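# Carry the carton around the corner onto yellow-taped spot

## Task

Bring the carton around the corner and set it down on the area outlined in yellow tape. It must stand upright and lie entirely within the tape, with no part overlapping it. It must not topple or be left leaning, and it must stay put on its own once the robot lets go; a carton that stays in place only because the robot holds it does not count.

## Robot and tools

ROBOT. A simulated Hello Robot Stretch 4 with one arm. It has an omni-wheel mobile base, a mast carrying a lift, an arm that telescopes straight forward, a wrist with yaw, pitch and roll joints, and a two-finger gripper. It stands about 1.6 m tall, and the edge of the base is never more than 0.23 m from the base origin. Its cameras are head_camera, head_left_camera, head_right_camera and wrist_camera. Loose objects may occasionally get nudged by some outside push.

FRAMES. Base frame: origin on the floor under the base centre, x ahead, y to the left, z up. hand_pose is reported in this frame as a point between the open fingertips; with all wrist joints at 0 its axes line up with the base frame. The printed hand position may be somewhat wrong. The odometry frame is the base frame as it was when the scene began. base_odometry is computed from wheel rotation, so wheel slip is counted as motion; heading is positive to the left, between -3.142 and 3.142.

execute_actions. Argument "actions": a list holding one action or nothing (empty list = just report state and images). Optional "cameras": a list drawn from head_camera, head_left_camera, head_right_camera, wrist_camera, all; omitted, null or ["all"] returns every camera, [] returns none, and an unrecognised name rejects the call. An action contains "base", "joints", or both, plus optionally "pace" and "contact_limits"; alternatively it contains only "end_of_arm". All motions in an action start at once and may finish at different moments. No action runs longer than 15 s.
- base: one command only, each a relative move measured from where the base last reported itself. translate_m: metres straight ahead (negative = backward), -2 to 2. strafe_m: metres sideways, left positive, -2 to 2. rotate_rad: turn in place, counter-clockwise (left) positive, -3.2 to 3.2.
- joints: absolute targets, one number per joint name. lift_m 0 to 1.2 m. arm_m 0 to 0.55 m of extension. wrist_yaw_rad -1.134 to 4.276 (0 points ahead, positive swings left, 3.14 is folded back, beyond 3.4 the arm may obstruct). wrist_pitch_rad -1.117 to 4.259 (0 level, 1.57 pointing down). wrist_roll_rad -1.117 to 4.259 (0 keeps the fingers level; positive turns clockwise seen from behind the gripper). gripper_m -0.038 to 0.141 m, the gap between empty fingertips; negative means fingers squeeze each other. Done tolerances: lift and arm 0.004, yaw and roll 0.02, pitch 0.05, gripper 0.004. A joint target outside its range is clipped and the result notes it; any other invalid value or unknown key rejects the whole call and nothing moves.
- pace: "slow", "default", "fast" or "max" (omitted = default). Base top speeds 0.1/0.3/0.4/0.6 m/s and 1/2/3/4 rad/s respectively; with lift_m above 0.2 they are reduced further, to as low as 0.3 m/s and 1 rad/s at 1.2.
- contact_limits: only key arm_m, from 0 (gentlest) to 0.75 (firmest), default 0.5; the arm stops when it pushes harder than this.
- end_of_arm: "enable_torque" turns back on any wrist or gripper motor that shut itself off; it then holds its current position.
A joint or base omitted from an action may keep pushing toward an earlier target without the status showing it. If a result reports a stop, any later execute_actions, wait or finished_scene calls in that same reply are skipped.

wait: "seconds" 0 to 10; nothing new is commanded; returns state and images like an empty action list.
zoom_image: "camera" and "region" [x0, y0, x1, y1] in pixels of that camera's most recent full image, origin top-left, at most 504 by 504.
finished_scene: "scene" as an integer (1 or 2). Irreversible; its result says whether the goal was met and gives the next task. Replying with no tool call at all ends everything.

RESULTS. base_status and joint_status: done; off_target (resting away from target, maybe still pushing); contact_stop_at_<key> (met resistance, old target dropped; lift, arm or wheels go slack, a slack lift can sag under load, slack wheels can roll); limit_stop_at_<name>, including own_body (self-collision, typical with pitch below -0.2 and roll below -0.4 or above 4) and tilt (leaning over 6 degrees, lift, arm and wheels go slack); time_out; torque_fault (wrist motor overloaded and went limp until enable_torque). on_its_own lists uncommanded behaviour; there "held at" is the held target, not the actual position. lidar_m: 12 distances in metres from the base origin, 30-degree sectors, first straight ahead then counter-clockwise (4th left, 7th behind, 10th right); "-" means nothing seen or closer than 0.25 m; it sees from about 0.15 m up, and can miss transparent things, thin legs and much behind the robot. wrist_depth_mm: 7x7 grid of median depths, 100 to 2000 mm, row by row from top left, robot body included. turned_by_wheels vs turned_by_imu: a gap above about 0.1 rad suggests a collision or slip. base_tilt in degrees (forward, right positive), with a small constant bias. motor_effort: percent of max, positive toward higher joint values, peak during last action in brackets; wheel_0 to wheel_2 positive turns the base right. The pictures line names the order of the images. Camera calibration (intrinsics, T_world_to_cam in the base frame) is given per camera and may be slightly off; wrist camera pose error grows with arm extension.

GRIPPING. Command gripper_m below the carton's width; the further below, the firmer the grip and the more it pulls the object toward the wrist. The reading and "done" do not prove a grasp; a firm squeeze shows as a clear gripper_m effort change. Fingertips pressed on a surface can snag; raise the lift. A heavier load in a level gripper pushes wrist_pitch_rad effort away from 0.

AVOID. Dropping or knocking over the carton, slamming or shoving hard, and torque faults. Do not drive or turn with over 1 kg held and arm_m beyond 0.2, especially at fast or max. Steady pushing or pulling, particularly with the gripper high or a high contact limit, can tip the robot. To unfold the wrist at the start, send lift_m 0.4 together with wrist_yaw_rad 0. Shorter robot motion time is better.

Each tool is called after "Call:" as name([rows], argument=value, ...), one row to a line, values as JSON.

## Session

Call:
execute_actions(actions=[])

Scene clock: 0.00 s.
base_odometry: x=+0.000 y=+0.000 heading=+0.000 (m, m, rad; odometry frame)
turned_by_wheels: +0.000 (rad since the last result)
turned_by_imu: +0.000 (rad since the last result)
base_tilt: forward=-0.7 right=+0.2 (deg)
lidar_m: 0.76 0.81 0.65 0.59 0.61 0.80 1.46 1.01 0.70 0.63 0.63 0.84
base_status: not commanded
joint_positions: lift_m=+0.169 arm_m=+0.001 wrist_yaw_rad=+3.202 wrist_pitch_rad=-0.014 wrist_roll_rad=+0.018 gripper_m=+0.057
joint_status: not commanded
motor_effort: lift_m=+19 arm_m=-2 wrist_yaw_rad=+1 wrist_pitch_rad=-7 wrist_roll_rad=+0 gripper_m=-4 wheel_0=+0 wheel_1=+0 wheel_2=+0 (%)
hand_pose: x=-0.1212 y=+0.0700 z=+0.3507 quat_wxyz=(-0.030, +0.006, +0.009, +0.999) (m; base frame)
wrist_depth_mm: - - 137 - - 1205 820 / - - 135 - - 1182 831 / - - 134 266 - 1229 842 / - 113 138 - - 1281 842 / 189 1308 1576 - - 1281 866 / 197 1229 225 1308 196 1098 866 / 195 904 842 891 854 778 798
pictures: head_camera, head_left_camera, head_right_camera, wrist_camera
Images, in order (width x height): head_camera 420x560, head_left_camera 420x672, head_right_camera 420x672, wrist_camera 616x392.

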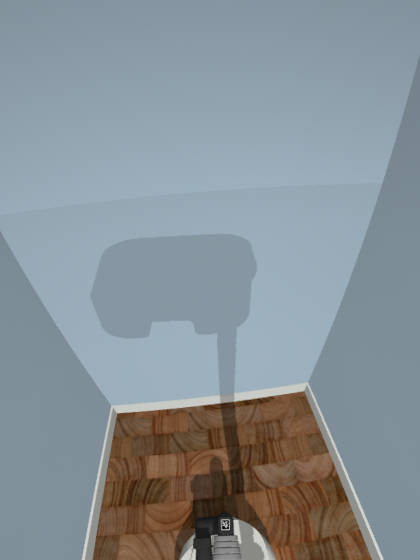

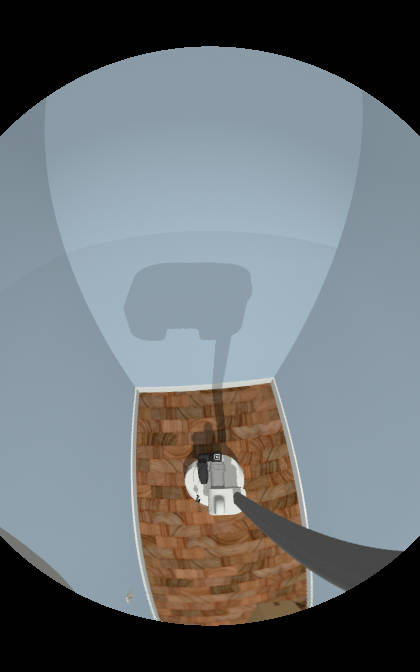

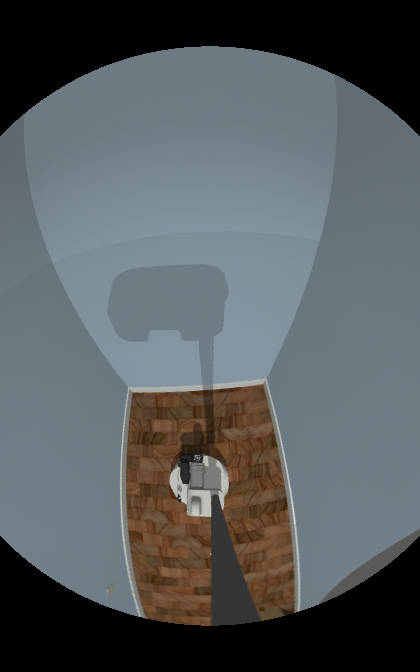

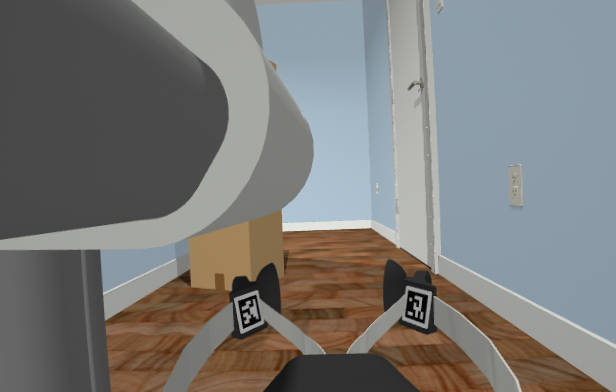

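Call:
execute_actions([
  {"base":{"rotate_rad":3.24}},
], cameras=["head_camera","head_left_camera"])

Call:
execute_actions([
  {"base":{"rotate_rad":3.2}},
], cameras=["head_camera","head_left_camera"])

action 0: "base": rotate_rad = 3.24 is out of range: |rotate_rad| is at most 3.2

Scene clock: 6.50 s.
base_odometry: x=+0.000 y=+0.000 heading=-3.083 (m, m, rad; odometry frame)
turned_by_wheels: +3.200 (rad since the last result)
turned_by_imu: +3.227 (rad since the last result)
base_tilt: forward=-0.5 right=+0.2 (deg)
lidar_m: 1.45 0.97 0.63 0.61 0.66 0.85 0.79 0.83 0.65 0.59 0.62 0.85
base_status: done
joint_positions: lift_m=+0.169 arm_m=+0.001 wrist_yaw_rad=+3.202 wrist_pitch_rad=-0.014 wrist_roll_rad=+0.018 gripper_m=+0.057
joint_status: not commanded
motor_effort: lift_m=+19(19) arm_m=-1(1) wrist_yaw_rad=+2(1) wrist_pitch_rad=-8(8) wrist_roll_rad=+1(1) gripper_m=-2(2) wheel_0=+1(6) wheel_1=+2(4) wheel_2=+2(8) (%)
hand_pose: x=-0.1212 y=+0.0700 z=+0.3507 quat_wxyz=(-0.030, +0.006, +0.009, +0.999) (m; base frame)
wrist_depth_mm: - - 137 931 917 891 866 / - - 135 917 891 891 891 / - - 134 265 904 904 891 / - 113 138 917 917 904 891 / 189 946 946 931 917 904 878 / 197 946 224 917 196 891 878 / 195 904 842 878 866 798 842
pictures: head_camera, head_left_camera
Images, in order (width x height): head_camera 420x560, head_left_camera 420x672.

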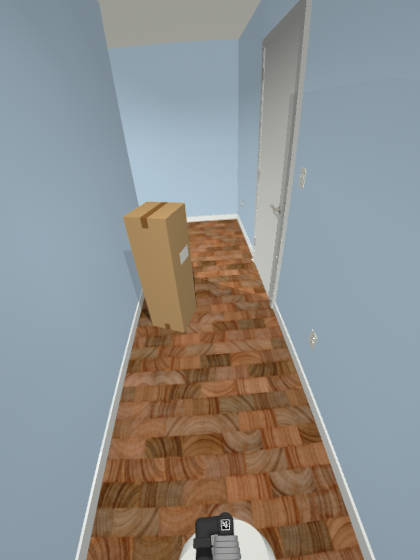

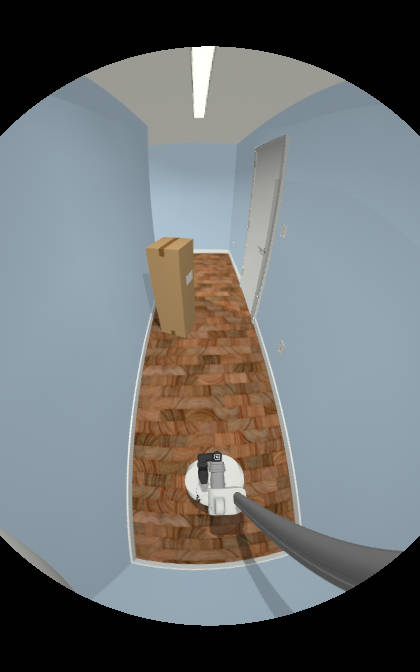

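Call:
execute_actions([
  {"base":{"strafe_m":-0.2}},
], cameras=[])

Call:
execute_actions([
  {"base":{"translate_m":1.2},"pace":"fast"},
], cameras=["head_camera","head_left_camera"])

Scene clock: 12.90 s.
base_odometry: x=-0.012 y=+0.200 heading=-3.083 (m, m, rad; odometry frame)
turned_by_wheels: +0.000 (rad since the last result)
turned_by_imu: -0.001 (rad since the last result)
base_tilt: forward=-0.5 right=+0.3 (deg)
lidar_m: 1.42 1.27 0.88 0.82 0.86 0.82 0.78 0.63 0.43 0.40 0.42 0.58
base_status: done
joint_positions: lift_m=+0.169 arm_m=+0.001 wrist_yaw_rad=+3.202 wrist_pitch_rad=-0.014 wrist_roll_rad=+0.018 gripper_m=+0.057
joint_status: not commanded
motor_effort: lift_m=+19(19) arm_m=-2(2) wrist_yaw_rad=+1(1) wrist_pitch_rad=-8(8) wrist_roll_rad=+1(0) gripper_m=-4(3) wheel_0=-1(9) wheel_1=+1(6) wheel_2=+1(2) (%)
hand_pose: x=-0.1212 y=+0.0700 z=+0.3507 quat_wxyz=(-0.030, +0.006, +0.009, +0.999) (m; base frame)
wrist_depth_mm: - - 137 917 891 878 866 / - - 135 904 904 878 878 / - - 134 266 891 891 878 / - 113 138 917 917 891 866 / 189 831 917 917 904 891 891 / 198 931 226 904 196 891 891 / 195 842 842 891 854 788 854
pictures: none
No camera images: the call's "cameras" was empty. Leave "cameras" out to get every camera's image.

Scene clock: 17.27 s.
base_odometry: x=-1.210 y=+0.129 heading=-3.083 (m, m, rad; odometry frame)
turned_by_wheels: +0.000 (rad since the last result)
turned_by_imu: +0.000 (rad since the last result)
base_tilt: forward=-0.6 right=+0.3 (deg)
lidar_m: 1.14 0.57 0.50 0.89 0.92 1.26 1.76 0.57 0.34 0.34 0.35 0.49
base_status: done
joint_positions: lift_m=+0.169 arm_m=+0.001 wrist_yaw_rad=+3.202 wrist_pitch_rad=-0.014 wrist_roll_rad=+0.018 gripper_m=+0.057
joint_status: not commanded
motor_effort: lift_m=+19(19) arm_m=-2(1) wrist_yaw_rad=+1(2) wrist_pitch_rad=-7(7) wrist_roll_rad=+0(1) gripper_m=-3(3) wheel_0=-1(7) wheel_1=-1(6) wheel_2=+0(10) (%)
hand_pose: x=-0.1212 y=+0.0700 z=+0.3507 quat_wxyz=(-0.030, +0.006, +0.009, +0.999) (m; base frame)
wrist_depth_mm: - - 137 - - - 1308 / - - 135 - - - 1336 / - - 134 265 - - 1336 / - 113 138 - - - 1366 / 190 741 1464 - - 1921 1366 / 197 831 225 1308 196 1205 1138 / 196 778 831 891 866 778 831
pictures: head_camera, head_left_camera
Images, in order (width x height): head_camera 420x560, head_left_camera 420x672.

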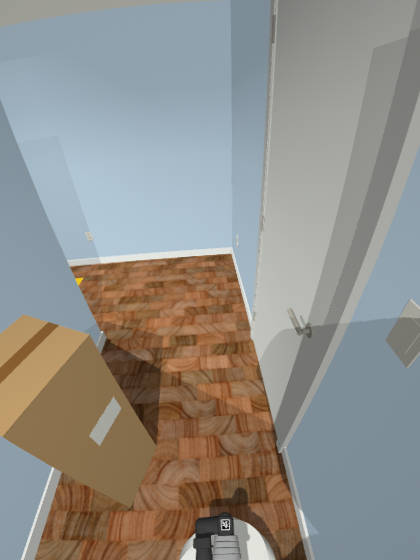

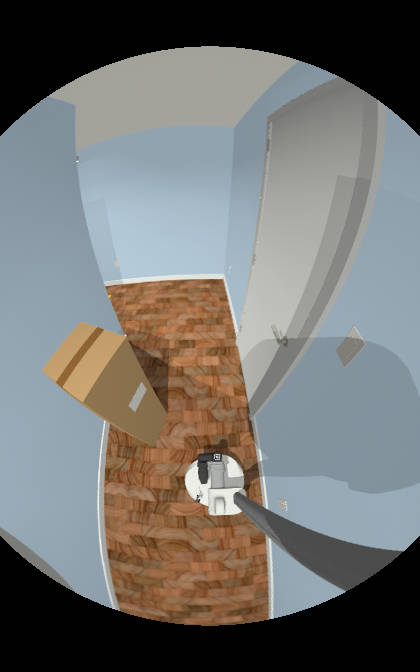

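Call:
execute_actions([
  {"base":{"rotate_rad":0.07}},
], cameras=[])

Call:
execute_actions([
  {"base":{"translate_m":-0.05}},
], cameras=[])

Call:
execute_actions([
  {"base":{"strafe_m":0.5}},
], cameras=["head_camera","head_left_camera"])

Scene clock: 25.23 s.
base_odometry: x=-1.210 y=+0.129 heading=-3.013 (m, m, rad; odometry frame)
turned_by_wheels: +0.070 (rad since the last result)
turned_by_imu: +0.070 (rad since the last result)
base_tilt: forward=-0.7 right=+0.5 (deg)
lidar_m: 1.59 0.54 0.53 0.88 0.95 1.32 1.36 0.53 0.37 0.34 0.36 0.51
base_status: done
joint_positions: lift_m=+0.169 arm_m=+0.001 wrist_yaw_rad=+3.202 wrist_pitch_rad=-0.014 wrist_roll_rad=+0.018 gripper_m=+0.057
joint_status: not commanded
motor_effort: lift_m=+19(19) arm_m=-2(1) wrist_yaw_rad=+1(2) wrist_pitch_rad=-8(8) wrist_roll_rad=+0(0) gripper_m=-3(3) wheel_0=-1(2) wheel_1=+0(2) wheel_2=+1(5) (%)
hand_pose: x=-0.1212 y=+0.0700 z=+0.3507 quat_wxyz=(-0.030, +0.006, +0.009, +0.999) (m; base frame)
wrist_depth_mm: - - 137 - - 1921 1464 / - - 135 - - 1983 1464 / - - 134 265 - - 1537 / - 113 138 - - - 1499 / 189 676 1229 - - 1983 1537 / 197 750 225 1281 196 1205 1160 / 195 723 831 878 854 798 842
pictures: none
No camera images: the call's "cameras" was empty. Leave "cameras" out to get every camera's image.

Scene clock: 26.40 s.
base_odometry: x=-1.160 y=+0.136 heading=-3.013 (m, m, rad; odometry frame)
turned_by_wheels: +0.000 (rad since the last result)
turned_by_imu: +0.000 (rad since the last result)
base_tilt: forward=-0.7 right=+0.1 (deg)
lidar_m: 1.44 0.57 0.54 0.87 0.96 1.33 1.33 0.50 0.34 0.33 0.37 0.50
base_status: done
joint_positions: lift_m=+0.169 arm_m=+0.001 wrist_yaw_rad=+3.202 wrist_pitch_rad=-0.014 wrist_roll_rad=+0.018 gripper_m=+0.057
joint_status: not commanded
motor_effort: lift_m=+20(20) arm_m=-1(2) wrist_yaw_rad=+1(2) wrist_pitch_rad=-7(7) wrist_roll_rad=+1(0) gripper_m=-1(2) wheel_0=-1(5) wheel_1=+1(3) wheel_2=-1(9) (%)
hand_pose: x=-0.1212 y=+0.0700 z=+0.3507 quat_wxyz=(-0.030, +0.006, +0.009, +0.999) (m; base frame)
wrist_depth_mm: - - 137 - - 1921 1464 / - - 135 - - 1921 1499 / - - 134 266 - 1921 1537 / - 113 138 - - 1921 1499 / 189 668 1205 - 1983 1921 1576 / 198 750 224 1308 196 1229 1138 / 195 723 831 891 866 788 831
pictures: none
No camera images: the call's "cameras" was empty. Leave "cameras" out to get every camera's image.

Scene clock: 29.40 s.
base_odometry: x=-1.096 y=-0.360 heading=-3.013 (m, m, rad; odometry frame)
turned_by_wheels: +0.000 (rad since the last result)
turned_by_imu: +0.002 (rad since the last result)
base_tilt: forward=-0.7 right=+0.1 (deg)
lidar_m: 0.31 0.38 0.38 0.38 0.41 0.60 1.79 1.20 0.87 0.81 0.89 1.21
base_status: done
joint_positions: lift_m=+0.169 arm_m=+0.001 wrist_yaw_rad=+3.202 wrist_pitch_rad=-0.014 wrist_roll_rad=+0.018 gripper_m=+0.057
joint_status: not commanded
motor_effort: lift_m=+20(19) arm_m=-1(2) wrist_yaw_rad=+2(1) wrist_pitch_rad=-8(7) wrist_roll_rad=+0(1) gripper_m=-6(4) wheel_0=+1(8) wheel_1=+1(9) wheel_2=+1(1) (%)
hand_pose: x=-0.1212 y=+0.0700 z=+0.3507 quat_wxyz=(-0.030, +0.006, +0.009, +0.999) (m; base frame)
wrist_depth_mm: - - 137 - 1983 991 627 / - - 135 - 1983 1008 634 / - - 135 265 1863 1025 634 / - 113 138 - - 1060 640 / 189 1366 - - 1983 1098 640 / 198 1366 224 1281 196 946 654 / 195 904 842 878 854 788 661
pictures: head_camera, head_left_camera
Images, in order (width x height): head_camera 420x560, head_left_camera 420x672.

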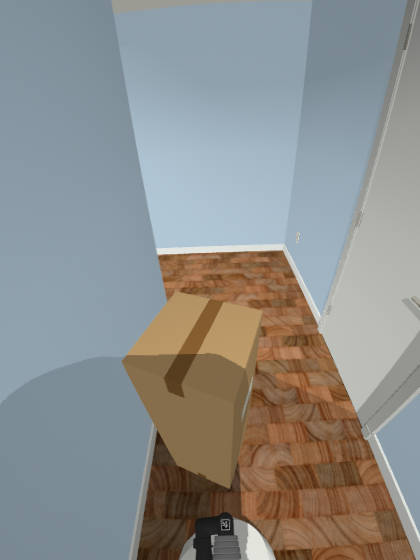

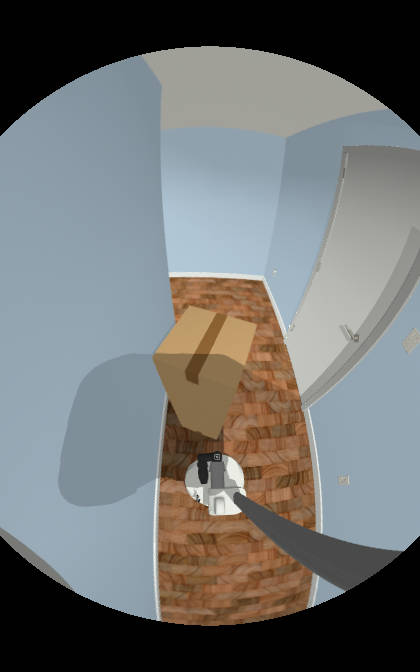

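Call:
execute_actions([
  {"base":{"rotate_rad":-1.571}},
], cameras=[])

Call:
execute_actions([
  {"base":{"strafe_m":0.3},"pace":"slow"},
], cameras=["head_left_camera"])

Scene clock: 35.93 s.
base_odometry: x=-1.096 y=-0.360 heading=+1.699 (m, m, rad; odometry frame)
turned_by_wheels: -1.571 (rad since the last result)
turned_by_imu: -1.586 (rad since the last result)
base_tilt: forward=-0.4 right=+0.3 (deg)
lidar_m: 0.83 0.90 1.22 0.32 0.39 0.42 0.38 0.41 0.64 1.90 1.18 0.88
base_status: done
joint_positions: lift_m=+0.169 arm_m=+0.001 wrist_yaw_rad=+3.202 wrist_pitch_rad=-0.014 wrist_roll_rad=+0.018 gripper_m=+0.057
joint_status: not commanded
motor_effort: lift_m=+20(20) arm_m=-2(2) wrist_yaw_rad=+2(2) wrist_pitch_rad=-8(6) wrist_roll_rad=+0(0) gripper_m=-2(5) wheel_0=+0(5) wheel_1=+1(3) wheel_2=-1(4) (%)
hand_pose: x=-0.1212 y=+0.0700 z=+0.3507 quat_wxyz=(-0.030, +0.006, +0.009, +0.999) (m; base frame)
wrist_depth_mm: - - 137 530 517 500 484 / - - 135 530 517 500 484 / - - 134 266 517 504 488 / - 113 138 535 517 500 484 / 189 564 554 535 517 500 492 / 197 580 225 539 197 500 496 / 195 564 549 535 517 496 492
pictures: none
No camera images: the call's "cameras" was empty. Leave "cameras" out to get every camera's image.

Scene clock: 40.07 s.
base_odometry: x=-1.393 y=-0.399 heading=+1.699 (m, m, rad; odometry frame)
turned_by_wheels: +0.000 (rad since the last result)
turned_by_imu: +0.000 (rad since the last result)
base_tilt: forward=-0.6 right=+0.2 (deg)
lidar_m: 0.82 0.88 0.27 0.25 0.25 0.29 0.37 0.43 0.60 1.89 1.21 0.89
base_status: done
joint_positions: lift_m=+0.169 arm_m=+0.001 wrist_yaw_rad=+3.202 wrist_pitch_rad=-0.014 wrist_roll_rad=+0.018 gripper_m=+0.057
joint_status: not commanded
motor_effort: lift_m=+20(19) arm_m=-1(2) wrist_yaw_rad=+2(2) wrist_pitch_rad=-8(8) wrist_roll_rad=+1(1) gripper_m=-3(3) wheel_0=-7(10) wheel_1=+3(5) wheel_2=+0(0) (%)
hand_pose: x=-0.1212 y=+0.0700 z=+0.3507 quat_wxyz=(-0.030, +0.006, +0.009, +0.999) (m; base frame)
wrist_depth_mm: - - 137 521 508 488 230 / - - 135 512 504 488 236 / - - 134 267 508 492 240 / - 113 138 517 508 488 243 / 189 559 535 521 508 496 245 / 197 564 224 525 196 492 246 / 194 569 539 521 504 301 246
pictures: head_left_camera
Images, in order (width x height): head_left_camera 420x672.

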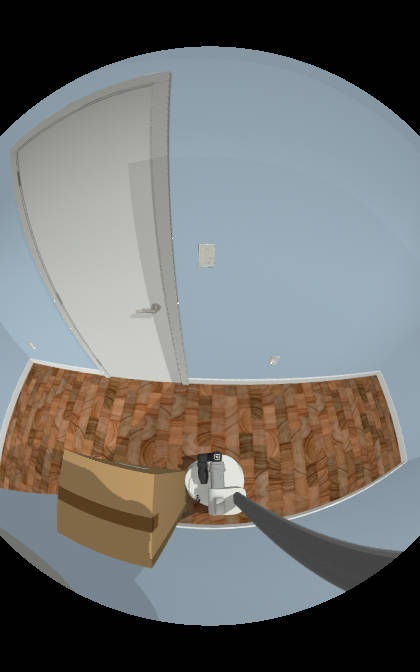

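Call:
execute_actions([
  {"base":{"translate_m":-0.03}},
], cameras=[])

Call:
execute_actions([
  {"base":{"strafe_m":0.35},"pace":"slow"},
], cameras=["head_left_camera"])

Scene clock: 44.63 s.
base_odometry: x=-1.389 y=-0.428 heading=+1.699 (m, m, rad; odometry frame)
turned_by_wheels: +0.000 (rad since the last result)
turned_by_imu: -0.001 (rad since the last result)
base_tilt: forward=-0.5 right=+0.2 (deg)
lidar_m: 0.86 0.90 0.25 0.25 0.25 0.37 0.34 0.38 0.55 1.71 1.25 0.92
base_status: done
joint_positions: lift_m=+0.169 arm_m=+0.001 wrist_yaw_rad=+3.202 wrist_pitch_rad=-0.014 wrist_roll_rad=+0.018 gripper_m=+0.057
joint_status: not commanded
motor_effort: lift_m=+20(19) arm_m=-1(2) wrist_yaw_rad=+2(1) wrist_pitch_rad=-8(6) wrist_roll_rad=+0(0) gripper_m=-2(5) wheel_0=+0(6) wheel_1=+1(1) wheel_2=+0(6) (%)
hand_pose: x=-0.1212 y=+0.0700 z=+0.3507 quat_wxyz=(-0.030, +0.006, +0.009, +0.999) (m; base frame)
wrist_depth_mm: - - 137 488 473 455 231 / - - 135 488 477 462 237 / - - 134 266 477 462 241 / - 113 138 488 477 462 245 / 189 525 508 500 480 466 247 / 197 525 225 500 196 462 247 / 195 530 508 488 480 377 247
pictures: none
No camera images: the call's "cameras" was empty. Leave "cameras" out to get every camera's image.

Scene clock: 49.27 s.
base_odometry: x=-1.736 y=-0.473 heading=+1.700 (m, m, rad; odometry frame)
turned_by_wheels: +0.000 (rad since the last result)
turned_by_imu: +0.001 (rad since the last result)
base_tilt: forward=-0.8 right=+0.4 (deg)
lidar_m: 0.83 0.93 0.25 0.25 0.25 0.25 0.32 0.39 0.56 1.71 1.24 0.89
base_status: done
joint_positions: lift_m=+0.169 arm_m=+0.001 wrist_yaw_rad=+3.202 wrist_pitch_rad=-0.014 wrist_roll_rad=+0.018 gripper_m=+0.057
joint_status: not commanded
motor_effort: lift_m=+19(19) arm_m=-2(2) wrist_yaw_rad=+2(2) wrist_pitch_rad=-8(7) wrist_roll_rad=+1(1) gripper_m=-3(5) wheel_0=-4(10) wheel_1=+6(6) wheel_2=+2(1) (%)
hand_pose: x=-0.1212 y=+0.0700 z=+0.3507 quat_wxyz=(-0.030, +0.006, +0.009, +0.999) (m; base frame)
wrist_depth_mm: - - 137 484 462 250 195 / - - 135 480 469 253 198 / - - 134 265 466 257 200 / - 113 138 473 469 259 202 / 189 512 500 484 466 263 203 / 198 517 224 484 196 250 203 / 195 517 500 480 466 231 203
pictures: head_left_camera
Images, in order (width x height): head_left_camera 420x672.

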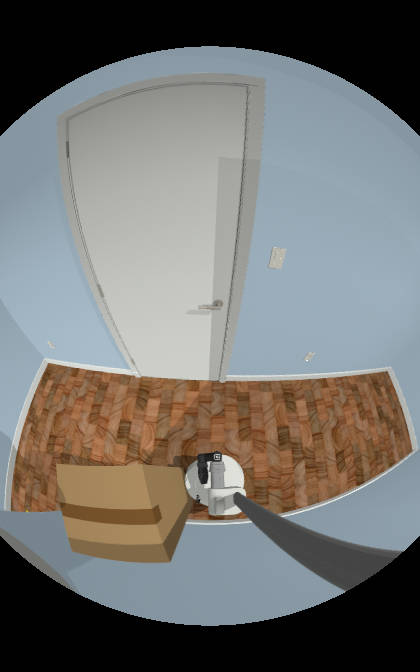

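Call:
execute_actions([
  {"base":{"translate_m":-0.05}},
], cameras=[])

Call:
execute_actions([
  {"base":{"strafe_m":0.4},"pace":"slow"},
], cameras=["head_left_camera"])

Scene clock: 53.47 s.
base_odometry: x=-1.730 y=-0.523 heading=+1.700 (m, m, rad; odometry frame)
turned_by_wheels: +0.000 (rad since the last result)
turned_by_imu: -0.001 (rad since the last result)
base_tilt: forward=-0.8 right=+0.2 (deg)
lidar_m: 0.89 0.98 0.25 0.25 0.25 0.30 0.29 0.32 0.49 1.49 1.32 0.97
base_status: done
joint_positions: lift_m=+0.169 arm_m=+0.001 wrist_yaw_rad=+3.202 wrist_pitch_rad=-0.014 wrist_roll_rad=+0.018 gripper_m=+0.057
joint_status: not commanded
motor_effort: lift_m=+20(20) arm_m=-1(2) wrist_yaw_rad=+2(1) wrist_pitch_rad=-7(7) wrist_roll_rad=+1(0) gripper_m=-2(3) wheel_0=-3(11) wheel_1=+2(3) wheel_2=+1(11) (%)
hand_pose: x=-0.1212 y=+0.0700 z=+0.3507 quat_wxyz=(-0.030, +0.006, +0.009, +0.999) (m; base frame)
wrist_depth_mm: - - 137 430 415 257 198 / - - 135 430 418 263 201 / - - 134 265 418 404 204 / - 113 138 427 424 404 206 / 189 459 449 436 421 407 206 / 197 469 224 433 196 258 208 / 195 469 445 430 421 237 208
pictures: none
No camera images: the call's "cameras" was empty. Leave "cameras" out to get every camera's image.

Scene clock: 58.60 s.
base_odometry: x=-2.126 y=-0.574 heading=+1.700 (m, m, rad; odometry frame)
turned_by_wheels: +0.000 (rad since the last result)
turned_by_imu: +0.002 (rad since the last result)
base_tilt: forward=-0.6 right=+0.3 (deg)
lidar_m: 0.93 1.00 0.25 0.25 0.25 0.28 0.28 0.30 0.42 1.43 1.31 0.94
base_status: done
joint_positions: lift_m=+0.169 arm_m=+0.001 wrist_yaw_rad=+3.202 wrist_pitch_rad=-0.014 wrist_roll_rad=+0.018 gripper_m=+0.057
joint_status: not commanded
motor_effort: lift_m=+19(19) arm_m=-1(2) wrist_yaw_rad=+2(1) wrist_pitch_rad=-7(8) wrist_roll_rad=+0(0) gripper_m=-2(5) wheel_0=-5(8) wheel_1=+6(11) wheel_2=+1(2) (%)
hand_pose: x=-0.1212 y=+0.0700 z=+0.3507 quat_wxyz=(-0.030, +0.006, +0.009, +0.999) (m; base frame)
wrist_depth_mm: - - 137 415 402 389 203 / - - 135 413 404 389 207 / - - 134 265 402 389 210 / - 113 138 415 404 392 213 / 189 445 436 418 404 394 213 / 197 452 224 415 197 389 213 / 196 452 433 418 404 249 213
pictures: head_left_camera
Images, in order (width x height): head_left_camera 420x672.

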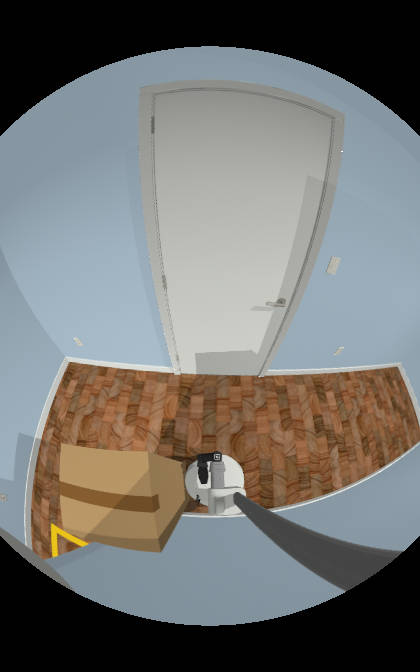

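Stable. Continue.

Call:
execute_actions([
  {"base":{"strafe_m":0.45},"pace":"slow"},
], cameras=["head_left_camera","wrist_camera"])

Scene clock: 66.13 s.
base_odometry: x=-2.572 y=-0.632 heading=+1.700 (m, m, rad; odometry frame)
turned_by_wheels: +0.000 (rad since the last result)
turned_by_imu: +0.002 (rad since the last result)
base_tilt: forward=-0.5 right=+0.1 (deg)
lidar_m: 0.95 1.04 0.25 0.25 0.25 1.95 0.27 0.29 0.42 1.37 1.31 1.00
base_status: done
joint_positions: lift_m=+0.169 arm_m=+0.001 wrist_yaw_rad=+3.202 wrist_pitch_rad=-0.014 wrist_roll_rad=+0.018 gripper_m=+0.057
joint_status: not commanded
motor_effort: lift_m=+19(19) arm_m=-1(2) wrist_yaw_rad=+1(2) wrist_pitch_rad=-6(6) wrist_roll_rad=+2(0) gripper_m=-3(2) wheel_0=-5(9) wheel_1=+5(11) wheel_2=+1(3) (%)
hand_pose: x=-0.1212 y=+0.0700 z=+0.3507 quat_wxyz=(-0.030, +0.006, +0.009, +0.999) (m; base frame)
wrist_depth_mm: - - 137 439 - - 205 / - - 135 424 - - 209 / - - 134 265 - - 212 / - 113 138 404 - - 215 / 189 427 418 410 - 1983 216 / 197 433 224 407 196 1042 217 / 195 433 415 410 854 254 216
pictures: head_left_camera, wrist_camera
camera_calibration (this result's frames):
wrist_camera: T_world_to_cam=[[-0.104625, 0.993628, -0.0419219, -0.0523698], [-0.0153286, -0.0437594, -0.998924, 0.411595], [-0.994394, -0.10387, 0.0198092, 0.103288], [0, 0, 0, 1]] pos_world=[0.103539, 0.0807758, 0.406911]
Images, in order (width x height): head_left_camera 420x672, wrist_camera 616x392.

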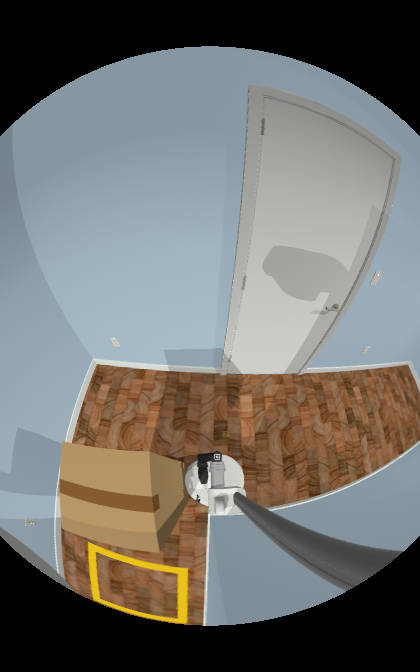

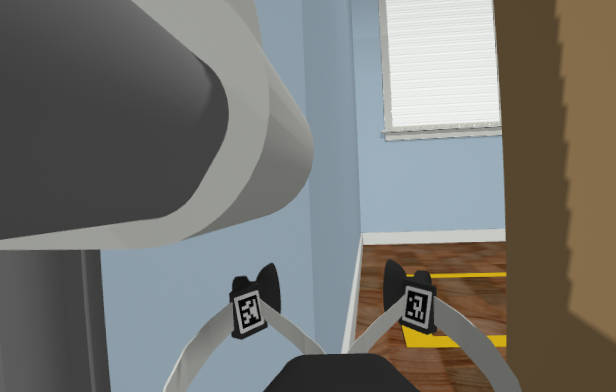

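Call:
execute_actions([
  {"base":{"strafe_m":0.2},"pace":"slow"},
], cameras=[])

Call:
execute_actions([
  {"base":{"strafe_m":-0.03}},
], cameras=[])

Call:
execute_actions([
  {"base":{"translate_m":0.55}},
], cameras=[])

Call:
execute_actions([
  {"base":{"strafe_m":0.45}},
], cameras=[])

Call:
execute_actions([
  {"base":{"rotate_rad":3.11}},
], cameras=["head_left_camera","head_camera"])

Scene clock: 79.03 s.
base_odometry: x=-2.770 y=-0.658 heading=+1.700 (m, m, rad; odometry frame)
turned_by_wheels: +0.000 (rad since the last result)
turned_by_imu: +0.000 (rad since the last result)
base_tilt: forward=-0.6 right=+0.3 (deg)
lidar_m: 0.97 1.03 0.25 0.25 0.25 1.67 0.55 0.32 0.40 1.33 1.30 0.98
base_status: done
joint_positions: lift_m=+0.169 arm_m=+0.001 wrist_yaw_rad=+3.202 wrist_pitch_rad=-0.014 wrist_roll_rad=+0.018 gripper_m=+0.057
joint_status: not commanded
motor_effort: lift_m=+19(19) arm_m=-2(2) wrist_yaw_rad=+2(1) wrist_pitch_rad=-7(7) wrist_roll_rad=-1(1) gripper_m=-4(2) wheel_0=-5(10) wheel_1=+6(9) wheel_2=+1(1) (%)
hand_pose: x=-0.1212 y=+0.0700 z=+0.3507 quat_wxyz=(-0.030, +0.006, +0.009, +0.999) (m; base frame)
wrist_depth_mm: - - 137 1808 - - 206 / - - 135 1708 - - 209 / - - 134 266 - - 213 / - 113 138 1661 - - 216 / 189 424 661 1576 - 1921 217 / 197 430 224 1229 196 1025 217 / 195 430 640 866 866 254 217
pictures: none
No camera images: the call's "cameras" was empty. Leave "cameras" out to get every camera's image.

Scene clock: 79.97 s.
base_odometry: x=-2.740 y=-0.654 heading=+1.700 (m, m, rad; odometry frame)
turned_by_wheels: +0.000 (rad since the last result)
turned_by_imu: +0.000 (rad since the last result)
base_tilt: forward=-0.8 right=+0.2 (deg)
lidar_m: 0.96 1.03 0.25 0.25 0.25 1.73 0.47 0.30 0.44 1.31 1.26 0.99
base_status: done
joint_positions: lift_m=+0.169 arm_m=+0.001 wrist_yaw_rad=+3.202 wrist_pitch_rad=-0.014 wrist_roll_rad=+0.018 gripper_m=+0.057
joint_status: not commanded
motor_effort: lift_m=+19(20) arm_m=-2(2) wrist_yaw_rad=+2(1) wrist_pitch_rad=-6(7) wrist_roll_rad=+1(0) gripper_m=-5(3) wheel_0=-1(7) wheel_1=+2(9) wheel_2=+0(3) (%)
hand_pose: x=-0.1212 y=+0.0700 z=+0.3507 quat_wxyz=(-0.030, +0.006, +0.009, +0.999) (m; base frame)
wrist_depth_mm: - - 137 1618 - - 251 / - - 135 1576 - - 256 / - - 134 265 - - 259 / - 113 138 1464 - - - / 189 421 591 1397 - - 1863 / 197 427 224 1160 196 1229 1078 / 196 424 569 788 866 788 778
pictures: none
No camera images: the call's "cameras" was empty. Leave "cameras" out to get every camera's image.

Scene clock: 83.30 s.
base_odometry: x=-2.811 y=-0.108 heading=+1.700 (m, m, rad; odometry frame)
turned_by_wheels: +0.000 (rad since the last result)
turned_by_imu: -0.001 (rad since the last result)
base_tilt: forward=-0.5 right=+0.3 (deg)
lidar_m: 0.43 0.47 0.66 1.12 0.60 0.47 0.82 0.86 1.27 1.55 0.57 0.45
base_status: done
joint_positions: lift_m=+0.169 arm_m=+0.001 wrist_yaw_rad=+3.202 wrist_pitch_rad=-0.014 wrist_roll_rad=+0.018 gripper_m=+0.057
joint_status: not commanded
motor_effort: lift_m=+19(19) arm_m=-2(2) wrist_yaw_rad=+1(2) wrist_pitch_rad=-7(7) wrist_roll_rad=+0(1) gripper_m=-2(4) wheel_0=-1(3) wheel_1=+0(5) wheel_2=+0(8) (%)
hand_pose: x=-0.1212 y=+0.0700 z=+0.3507 quat_wxyz=(-0.030, +0.006, +0.009, +0.999) (m; base frame)
wrist_depth_mm: - - 137 1708 - 484 488 / - - 135 1708 - 488 488 / - - 134 267 - 488 492 / - 113 138 1576 - 488 492 / 189 991 991 1537 - 496 488 / 197 1008 224 1182 197 492 488 / 196 904 831 878 831 492 492
pictures: none
No camera images: the call's "cameras" was empty. Leave "cameras" out to get every camera's image.

Scene clock: 86.13 s.
base_odometry: x=-3.258 y=-0.166 heading=+1.700 (m, m, rad; odometry frame)
turned_by_wheels: +0.000 (rad since the last result)
turned_by_imu: +0.001 (rad since the last result)
base_tilt: forward=-0.6 right=+0.3 (deg)
lidar_m: 0.44 0.47 0.69 0.67 0.74 0.46 0.40 0.41 1.21 1.42 0.66 0.47
base_status: done
joint_positions: lift_m=+0.169 arm_m=+0.001 wrist_yaw_rad=+3.202 wrist_pitch_rad=-0.014 wrist_roll_rad=+0.018 gripper_m=+0.057
joint_status: not commanded
motor_effort: lift_m=+19(19) arm_m=-2(1) wrist_yaw_rad=+1(1) wrist_pitch_rad=-8(6) wrist_roll_rad=+0(0) gripper_m=-4(3) wheel_0=+0(7) wheel_1=+0(7) wheel_2=-1(1) (%)
hand_pose: x=-0.1212 y=+0.0700 z=+0.3507 quat_wxyz=(-0.030, +0.006, +0.009, +0.999) (m; base frame)
wrist_depth_mm: - - 137 535 - 1863 1118 / - - 135 535 - 1921 1160 / - - 134 265 - - 1182 / - 113 138 535 - - 1182 / 189 539 530 539 - 1808 1205 / 198 1042 224 539 196 1229 1078 / 195 842 544 535 866 809 842
pictures: none
No camera images: the call's "cameras" was empty. Leave "cameras" out to get every camera's image.

Scene clock: 88.97 s.
base_odometry: x=-3.258 y=-0.166 heading=-1.473 (m, m, rad; odometry frame)
turned_by_wheels: +3.110 (rad since the last result)
turned_by_imu: +3.136 (rad since the last result)
base_tilt: forward=-0.7 right=+0.3 (deg)
lidar_m: 0.39 0.38 1.09 1.93 0.68 0.50 0.44 0.47 0.66 0.67 0.71 0.99
base_status: done
joint_positions: lift_m=+0.169 arm_m=+0.001 wrist_yaw_rad=+3.202 wrist_pitch_rad=-0.014 wrist_roll_rad=+0.018 gripper_m=+0.057
joint_status: not commanded
motor_effort: lift_m=+19(19) arm_m=-2(2) wrist_yaw_rad=+1(1) wrist_pitch_rad=-7(8) wrist_roll_rad=+0(1) gripper_m=-3(4) wheel_0=+1(7) wheel_1=+0(5) wheel_2=+1(8) (%)
hand_pose: x=-0.1211 y=+0.0700 z=+0.3507 quat_wxyz=(-0.030, +0.006, +0.009, +0.999) (m; base frame)
wrist_depth_mm: - - 137 585 569 554 544 / - - 135 585 574 559 544 / - - 134 266 569 559 549 / - 113 138 585 574 564 544 / 189 615 603 591 569 564 549 / 197 621 224 585 196 559 549 / 195 615 603 580 580 559 554
pictures: head_camera, head_left_camera
Images, in order (width x height): head_camera 420x560, head_left_camera 420x672.

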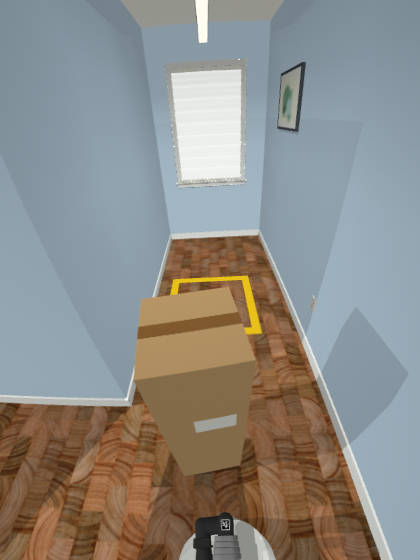

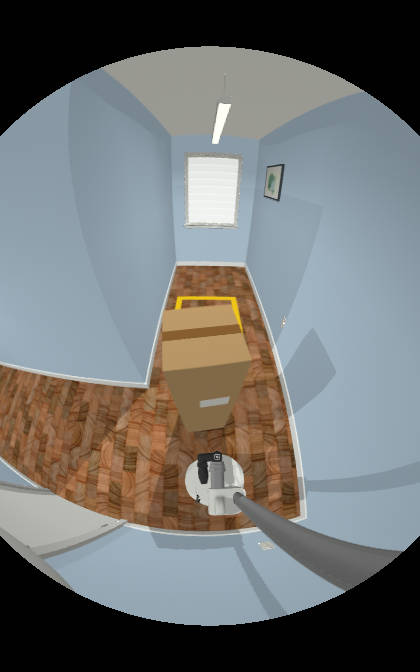

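Call:
execute_actions([
  {"base":{"strafe_m":0.07}},
], cameras=[])

Call:
execute_actions([
  {"base":{"rotate_rad":-1.56}},
], cameras=[])

Call:
execute_actions([
  {"base":{"strafe_m":0.45},"pace":"slow"},
], cameras=["head_left_camera"])

Scene clock: 96.27 s.
base_odometry: x=-3.188 y=-0.160 heading=-1.473 (m, m, rad; odometry frame)
turned_by_wheels: +0.000 (rad since the last result)
turned_by_imu: +0.000 (rad since the last result)
base_tilt: forward=-0.6 right=+0.2 (deg)
lidar_m: 0.37 0.39 1.16 1.93 0.66 0.47 0.43 0.46 0.65 0.74 0.79 0.40
base_status: done
joint_positions: lift_m=+0.169 arm_m=+0.001 wrist_yaw_rad=+3.202 wrist_pitch_rad=-0.014 wrist_roll_rad=+0.018 gripper_m=+0.057
joint_status: not commanded
motor_effort: lift_m=+19(19) arm_m=-2(2) wrist_yaw_rad=+2(1) wrist_pitch_rad=-7(7) wrist_roll_rad=+1(1) gripper_m=-5(3) wheel_0=+1(8) wheel_1=+0(5) wheel_2=+0(1) (%)
hand_pose: x=-0.1211 y=+0.0700 z=+0.3507 quat_wxyz=(-0.030, +0.006, +0.009, +0.999) (m; base frame)
wrist_depth_mm: - - 137 585 574 554 544 / - - 135 580 580 559 554 / - - 134 266 574 554 544 / - 113 138 585 574 559 549 / 189 615 603 591 574 564 549 / 198 621 224 585 197 559 549 / 195 621 603 585 569 554 554
pictures: none
No camera images: the call's "cameras" was empty. Leave "cameras" out to get every camera's image.

Scene clock: 98.30 s.
base_odometry: x=-3.188 y=-0.160 heading=-3.033 (m, m, rad; odometry frame)
turned_by_wheels: -1.560 (rad since the last result)
turned_by_imu: -1.574 (rad since the last result)
base_tilt: forward=-0.5 right=+0.3 (deg)
lidar_m: 0.74 0.78 0.45 0.38 0.38 1.17 1.77 0.66 0.46 0.44 0.48 0.67
base_status: done
joint_positions: lift_m=+0.169 arm_m=+0.001 wrist_yaw_rad=+3.202 wrist_pitch_rad=-0.014 wrist_roll_rad=+0.018 gripper_m=+0.057
joint_status: not commanded
motor_effort: lift_m=+19(19) arm_m=-2(2) wrist_yaw_rad=+2(2) wrist_pitch_rad=-8(8) wrist_roll_rad=+0(1) gripper_m=-5(1) wheel_0=+1(7) wheel_1=+0(5) wheel_2=+0(3) (%)
hand_pose: x=-0.1211 y=+0.0700 z=+0.3507 quat_wxyz=(-0.030, +0.006, +0.009, +0.999) (m; base frame)
wrist_depth_mm: - - 137 - - - 1281 / - - 135 - - - 1281 / - - 134 266 - - 1336 / - 113 138 - - - 1336 / 189 798 1499 - - 1921 1336 / 198 891 225 1308 196 1205 1118 / 195 842 842 878 854 798 842
pictures: none
No camera images: the call's "cameras" was empty. Leave "cameras" out to get every camera's image.

Scene clock: 103.93 s.
base_odometry: x=-3.139 y=-0.607 heading=-3.033 (m, m, rad; odometry frame)
turned_by_wheels: +0.000 (rad since the last result)
turned_by_imu: +0.001 (rad since the last result)
base_tilt: forward=-0.6 right=+0.2 (deg)
lidar_m: 0.75 0.79 0.25 0.25 0.25 0.62 1.54 1.27 0.93 0.89 0.93 0.79
base_status: done
joint_positions: lift_m=+0.169 arm_m=+0.001 wrist_yaw_rad=+3.202 wrist_pitch_rad=-0.014 wrist_roll_rad=+0.018 gripper_m=+0.057
joint_status: not commanded
motor_effort: lift_m=+19(19) arm_m=-2(2) wrist_yaw_rad=+2(1) wrist_pitch_rad=-8(7) wrist_roll_rad=+0(1) gripper_m=-3(2) wheel_0=-4(5) wheel_1=+5(10) wheel_2=+1(1) (%)
hand_pose: x=-0.1211 y=+0.0700 z=+0.3507 quat_wxyz=(-0.030, +0.006, +0.009, +0.999) (m; base frame)
wrist_depth_mm: - - 137 - - 809 580 / - - 135 - - 831 591 / - - 135 267 - 854 591 / - 113 138 - - 878 591 / 188 1499 - - - 878 591 / 197 1397 224 1308 196 798 591 / 195 904 831 904 866 691 591
pictures: head_left_camera
Images, in order (width x height): head_left_camera 420x672.

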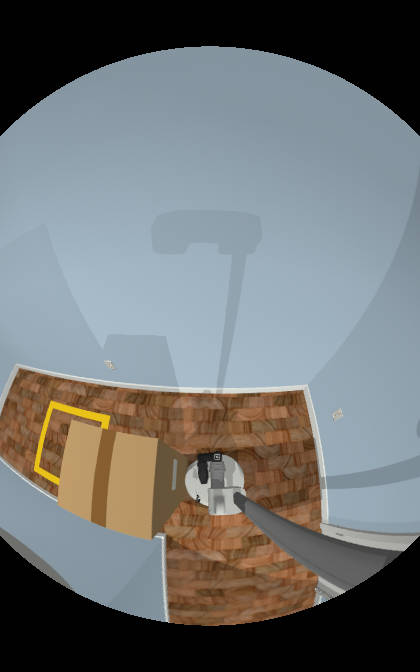

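Call:
execute_actions([
  {"base":{"translate_m":0.02}},
], cameras=[])

Call:
execute_actions([
  {"base":{"strafe_m":0.4},"pace":"slow"},
], cameras=["head_left_camera"])

Scene clock: 107.27 s.
base_odometry: x=-3.159 y=-0.609 heading=-3.032 (m, m, rad; odometry frame)
turned_by_wheels: +0.000 (rad since the last result)
turned_by_imu: +0.000 (rad since the last result)
base_tilt: forward=-0.7 right=+0.2 (deg)
lidar_m: 0.75 0.78 0.25 0.25 0.25 0.65 1.54 1.29 0.94 0.90 0.91 0.76
base_status: done
joint_positions: lift_m=+0.169 arm_m=+0.001 wrist_yaw_rad=+3.202 wrist_pitch_rad=-0.014 wrist_roll_rad=+0.018 gripper_m=+0.057
joint_status: not commanded
motor_effort: lift_m=+19(19) arm_m=-2(2) wrist_yaw_rad=+2(2) wrist_pitch_rad=-6(8) wrist_roll_rad=+1(1) gripper_m=-1(2) wheel_0=-1(2) wheel_1=+4(10) wheel_2=-1(7) (%)
hand_pose: x=-0.1211 y=+0.0700 z=+0.3507 quat_wxyz=(-0.030, +0.006, +0.009, +0.999) (m; base frame)
wrist_depth_mm: - - 137 - - 809 231 / - - 135 - - 820 237 / - - 135 266 - 842 242 / - 113 138 - - 854 609 / 189 1464 - - - 878 609 / 198 1397 225 1308 196 809 609 / 195 891 842 878 866 683 609
pictures: none
No camera images: the call's "cameras" was empty. Leave "cameras" out to get every camera's image.

Scene clock: 112.40 s.
base_odometry: x=-3.115 y=-1.006 heading=-3.033 (m, m, rad; odometry frame)
turned_by_wheels: +0.000 (rad since the last result)
turned_by_imu: +0.000 (rad since the last result)
base_tilt: forward=-0.7 right=+0.4 (deg)
lidar_m: 0.73 0.79 0.25 0.25 0.25 0.52 0.50 1.82 1.35 1.29 1.04 0.78
base_status: done
joint_positions: lift_m=+0.169 arm_m=+0.001 wrist_yaw_rad=+3.202 wrist_pitch_rad=-0.014 wrist_roll_rad=+0.018 gripper_m=+0.057
joint_status: not commanded
motor_effort: lift_m=+19(20) arm_m=-2(2) wrist_yaw_rad=+2(1) wrist_pitch_rad=-6(7) wrist_roll_rad=+0(2) gripper_m=-3(4) wheel_0=-6(9) wheel_1=+6(10) wheel_2=+0(3) (%)
hand_pose: x=-0.1211 y=+0.0700 z=+0.3507 quat_wxyz=(-0.030, +0.006, +0.009, +0.999) (m; base frame)
wrist_depth_mm: - - 137 640 634 609 229 / - - 135 640 627 609 234 / - - 135 265 627 615 238 / - 113 138 647 634 621 242 / 189 1983 - 647 634 621 597 / 198 1397 225 654 196 615 609 / 195 917 842 647 627 609 244
pictures: head_left_camera
Images, in order (width x height): head_left_camera 420x672.

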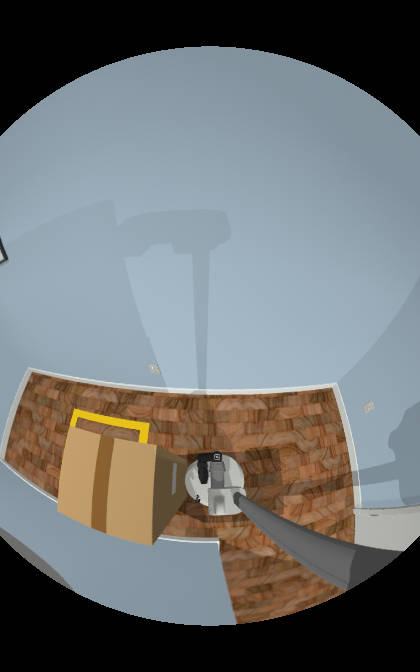

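Call:
execute_actions([
  {"base":{"strafe_m":0.6},"pace":"slow"},
], cameras=[])

Call:
execute_actions([
  {"base":{"strafe_m":-0.6}},
], cameras=[])

Call:
execute_actions([
  {"base":{"rotate_rad":1.56}},
], cameras=["head_left_camera","head_camera"])

Scene clock: 125.13 s.
base_odometry: x=-3.050 y=-1.602 heading=-3.033 (m, m, rad; odometry frame)
turned_by_wheels: +0.000 (rad since the last result)
turned_by_imu: +0.000 (rad since the last result)
base_tilt: forward=-0.6 right=+0.3 (deg)
lidar_m: 0.75 0.80 0.25 0.25 0.25 0.52 0.51 0.53 0.78 1.89 1.08 0.78
base_status: done
joint_positions: lift_m=+0.169 arm_m=+0.001 wrist_yaw_rad=+3.202 wrist_pitch_rad=-0.014 wrist_roll_rad=+0.018 gripper_m=+0.057
joint_status: not commanded
motor_effort: lift_m=+19(19) arm_m=-2(1) wrist_yaw_rad=+1(1) wrist_pitch_rad=-7(7) wrist_roll_rad=+1(0) gripper_m=-3(4) wheel_0=-6(10) wheel_1=+6(9) wheel_2=-1(1) (%)
hand_pose: x=-0.1211 y=+0.0700 z=+0.3507 quat_wxyz=(-0.030, +0.006, +0.009, +0.999) (m; base frame)
wrist_depth_mm: - - 137 634 615 597 228 / - - 135 634 621 597 232 / - - 134 267 621 603 237 / - 113 138 634 615 603 241 / 189 676 654 640 627 597 242 / 198 683 224 647 196 603 591 / 195 683 654 634 621 603 242
pictures: none
No camera images: the call's "cameras" was empty. Leave "cameras" out to get every camera's image.

Scene clock: 128.47 s.
base_odometry: x=-3.115 y=-1.006 heading=-3.033 (m, m, rad; odometry frame)
turned_by_wheels: +0.000 (rad since the last result)
turned_by_imu: -0.004 (rad since the last result)
base_tilt: forward=-0.6 right=+0.3 (deg)
lidar_m: 0.73 0.78 1.12 0.77 0.74 0.52 0.51 1.85 1.32 1.29 1.07 0.78
base_status: done
joint_positions: lift_m=+0.169 arm_m=+0.001 wrist_yaw_rad=+3.202 wrist_pitch_rad=-0.014 wrist_roll_rad=+0.018 gripper_m=+0.057
joint_status: not commanded
motor_effort: lift_m=+19(20) arm_m=-2(2) wrist_yaw_rad=+1(1) wrist_pitch_rad=-8(8) wrist_roll_rad=+1(0) gripper_m=-4(3) wheel_0=-2(9) wheel_1=+1(8) wheel_2=-1(2) (%)
hand_pose: x=-0.1211 y=+0.0700 z=+0.3507 quat_wxyz=(-0.030, +0.006, +0.009, +0.999) (m; base frame)
wrist_depth_mm: - - 137 640 634 609 597 / - - 135 640 627 609 597 / - - 134 266 627 615 591 / - 113 138 640 634 615 597 / 189 1983 - 654 634 621 603 / 198 1397 225 654 197 615 597 / 195 904 842 654 627 609 603
pictures: none
No camera images: the call's "cameras" was empty. Leave "cameras" out to get every camera's image.

Scene clock: 130.50 s.
base_odometry: x=-3.115 y=-1.006 heading=-1.473 (m, m, rad; odometry frame)
turned_by_wheels: +1.560 (rad since the last result)
turned_by_imu: +1.573 (rad since the last result)
base_tilt: forward=-0.5 right=+0.3 (deg)
lidar_m: 0.75 0.77 0.53 0.50 1.81 1.33 1.27 1.07 0.78 0.73 0.77 1.08
base_status: done
joint_positions: lift_m=+0.169 arm_m=+0.001 wrist_yaw_rad=+3.202 wrist_pitch_rad=-0.014 wrist_roll_rad=+0.018 gripper_m=+0.057
joint_status: not commanded
motor_effort: lift_m=+19(19) arm_m=-2(2) wrist_yaw_rad=+2(1) wrist_pitch_rad=-8(7) wrist_roll_rad=+1(0) gripper_m=-3(2) wheel_0=+0(9) wheel_1=+0(7) wheel_2=+0(8) (%)
hand_pose: x=-0.1211 y=+0.0700 z=+0.3507 quat_wxyz=(-0.030, +0.006, +0.009, +0.999) (m; base frame)
wrist_depth_mm: - - 137 1397 1366 1336 1281 / - - 135 1430 1430 1308 1308 / - - 134 266 1397 1366 1281 / - 113 138 1397 1397 1366 1336 / 189 1281 1397 1464 1430 1366 1308 / 197 1255 225 1308 196 1205 1160 / 195 891 842 891 854 788 854
pictures: head_camera, head_left_camera
Images, in order (width x height): head_camera 420x560, head_left_camera 420x672.

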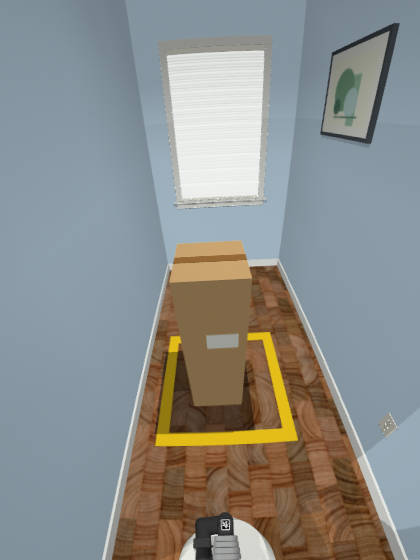

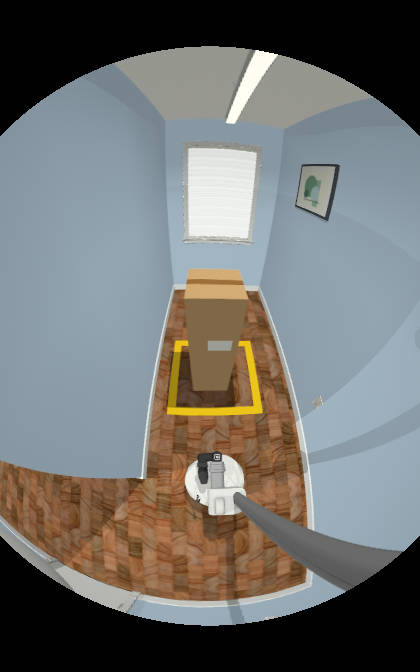

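Call:
finished_scene(scene=1)

The scene is finished: the task was done.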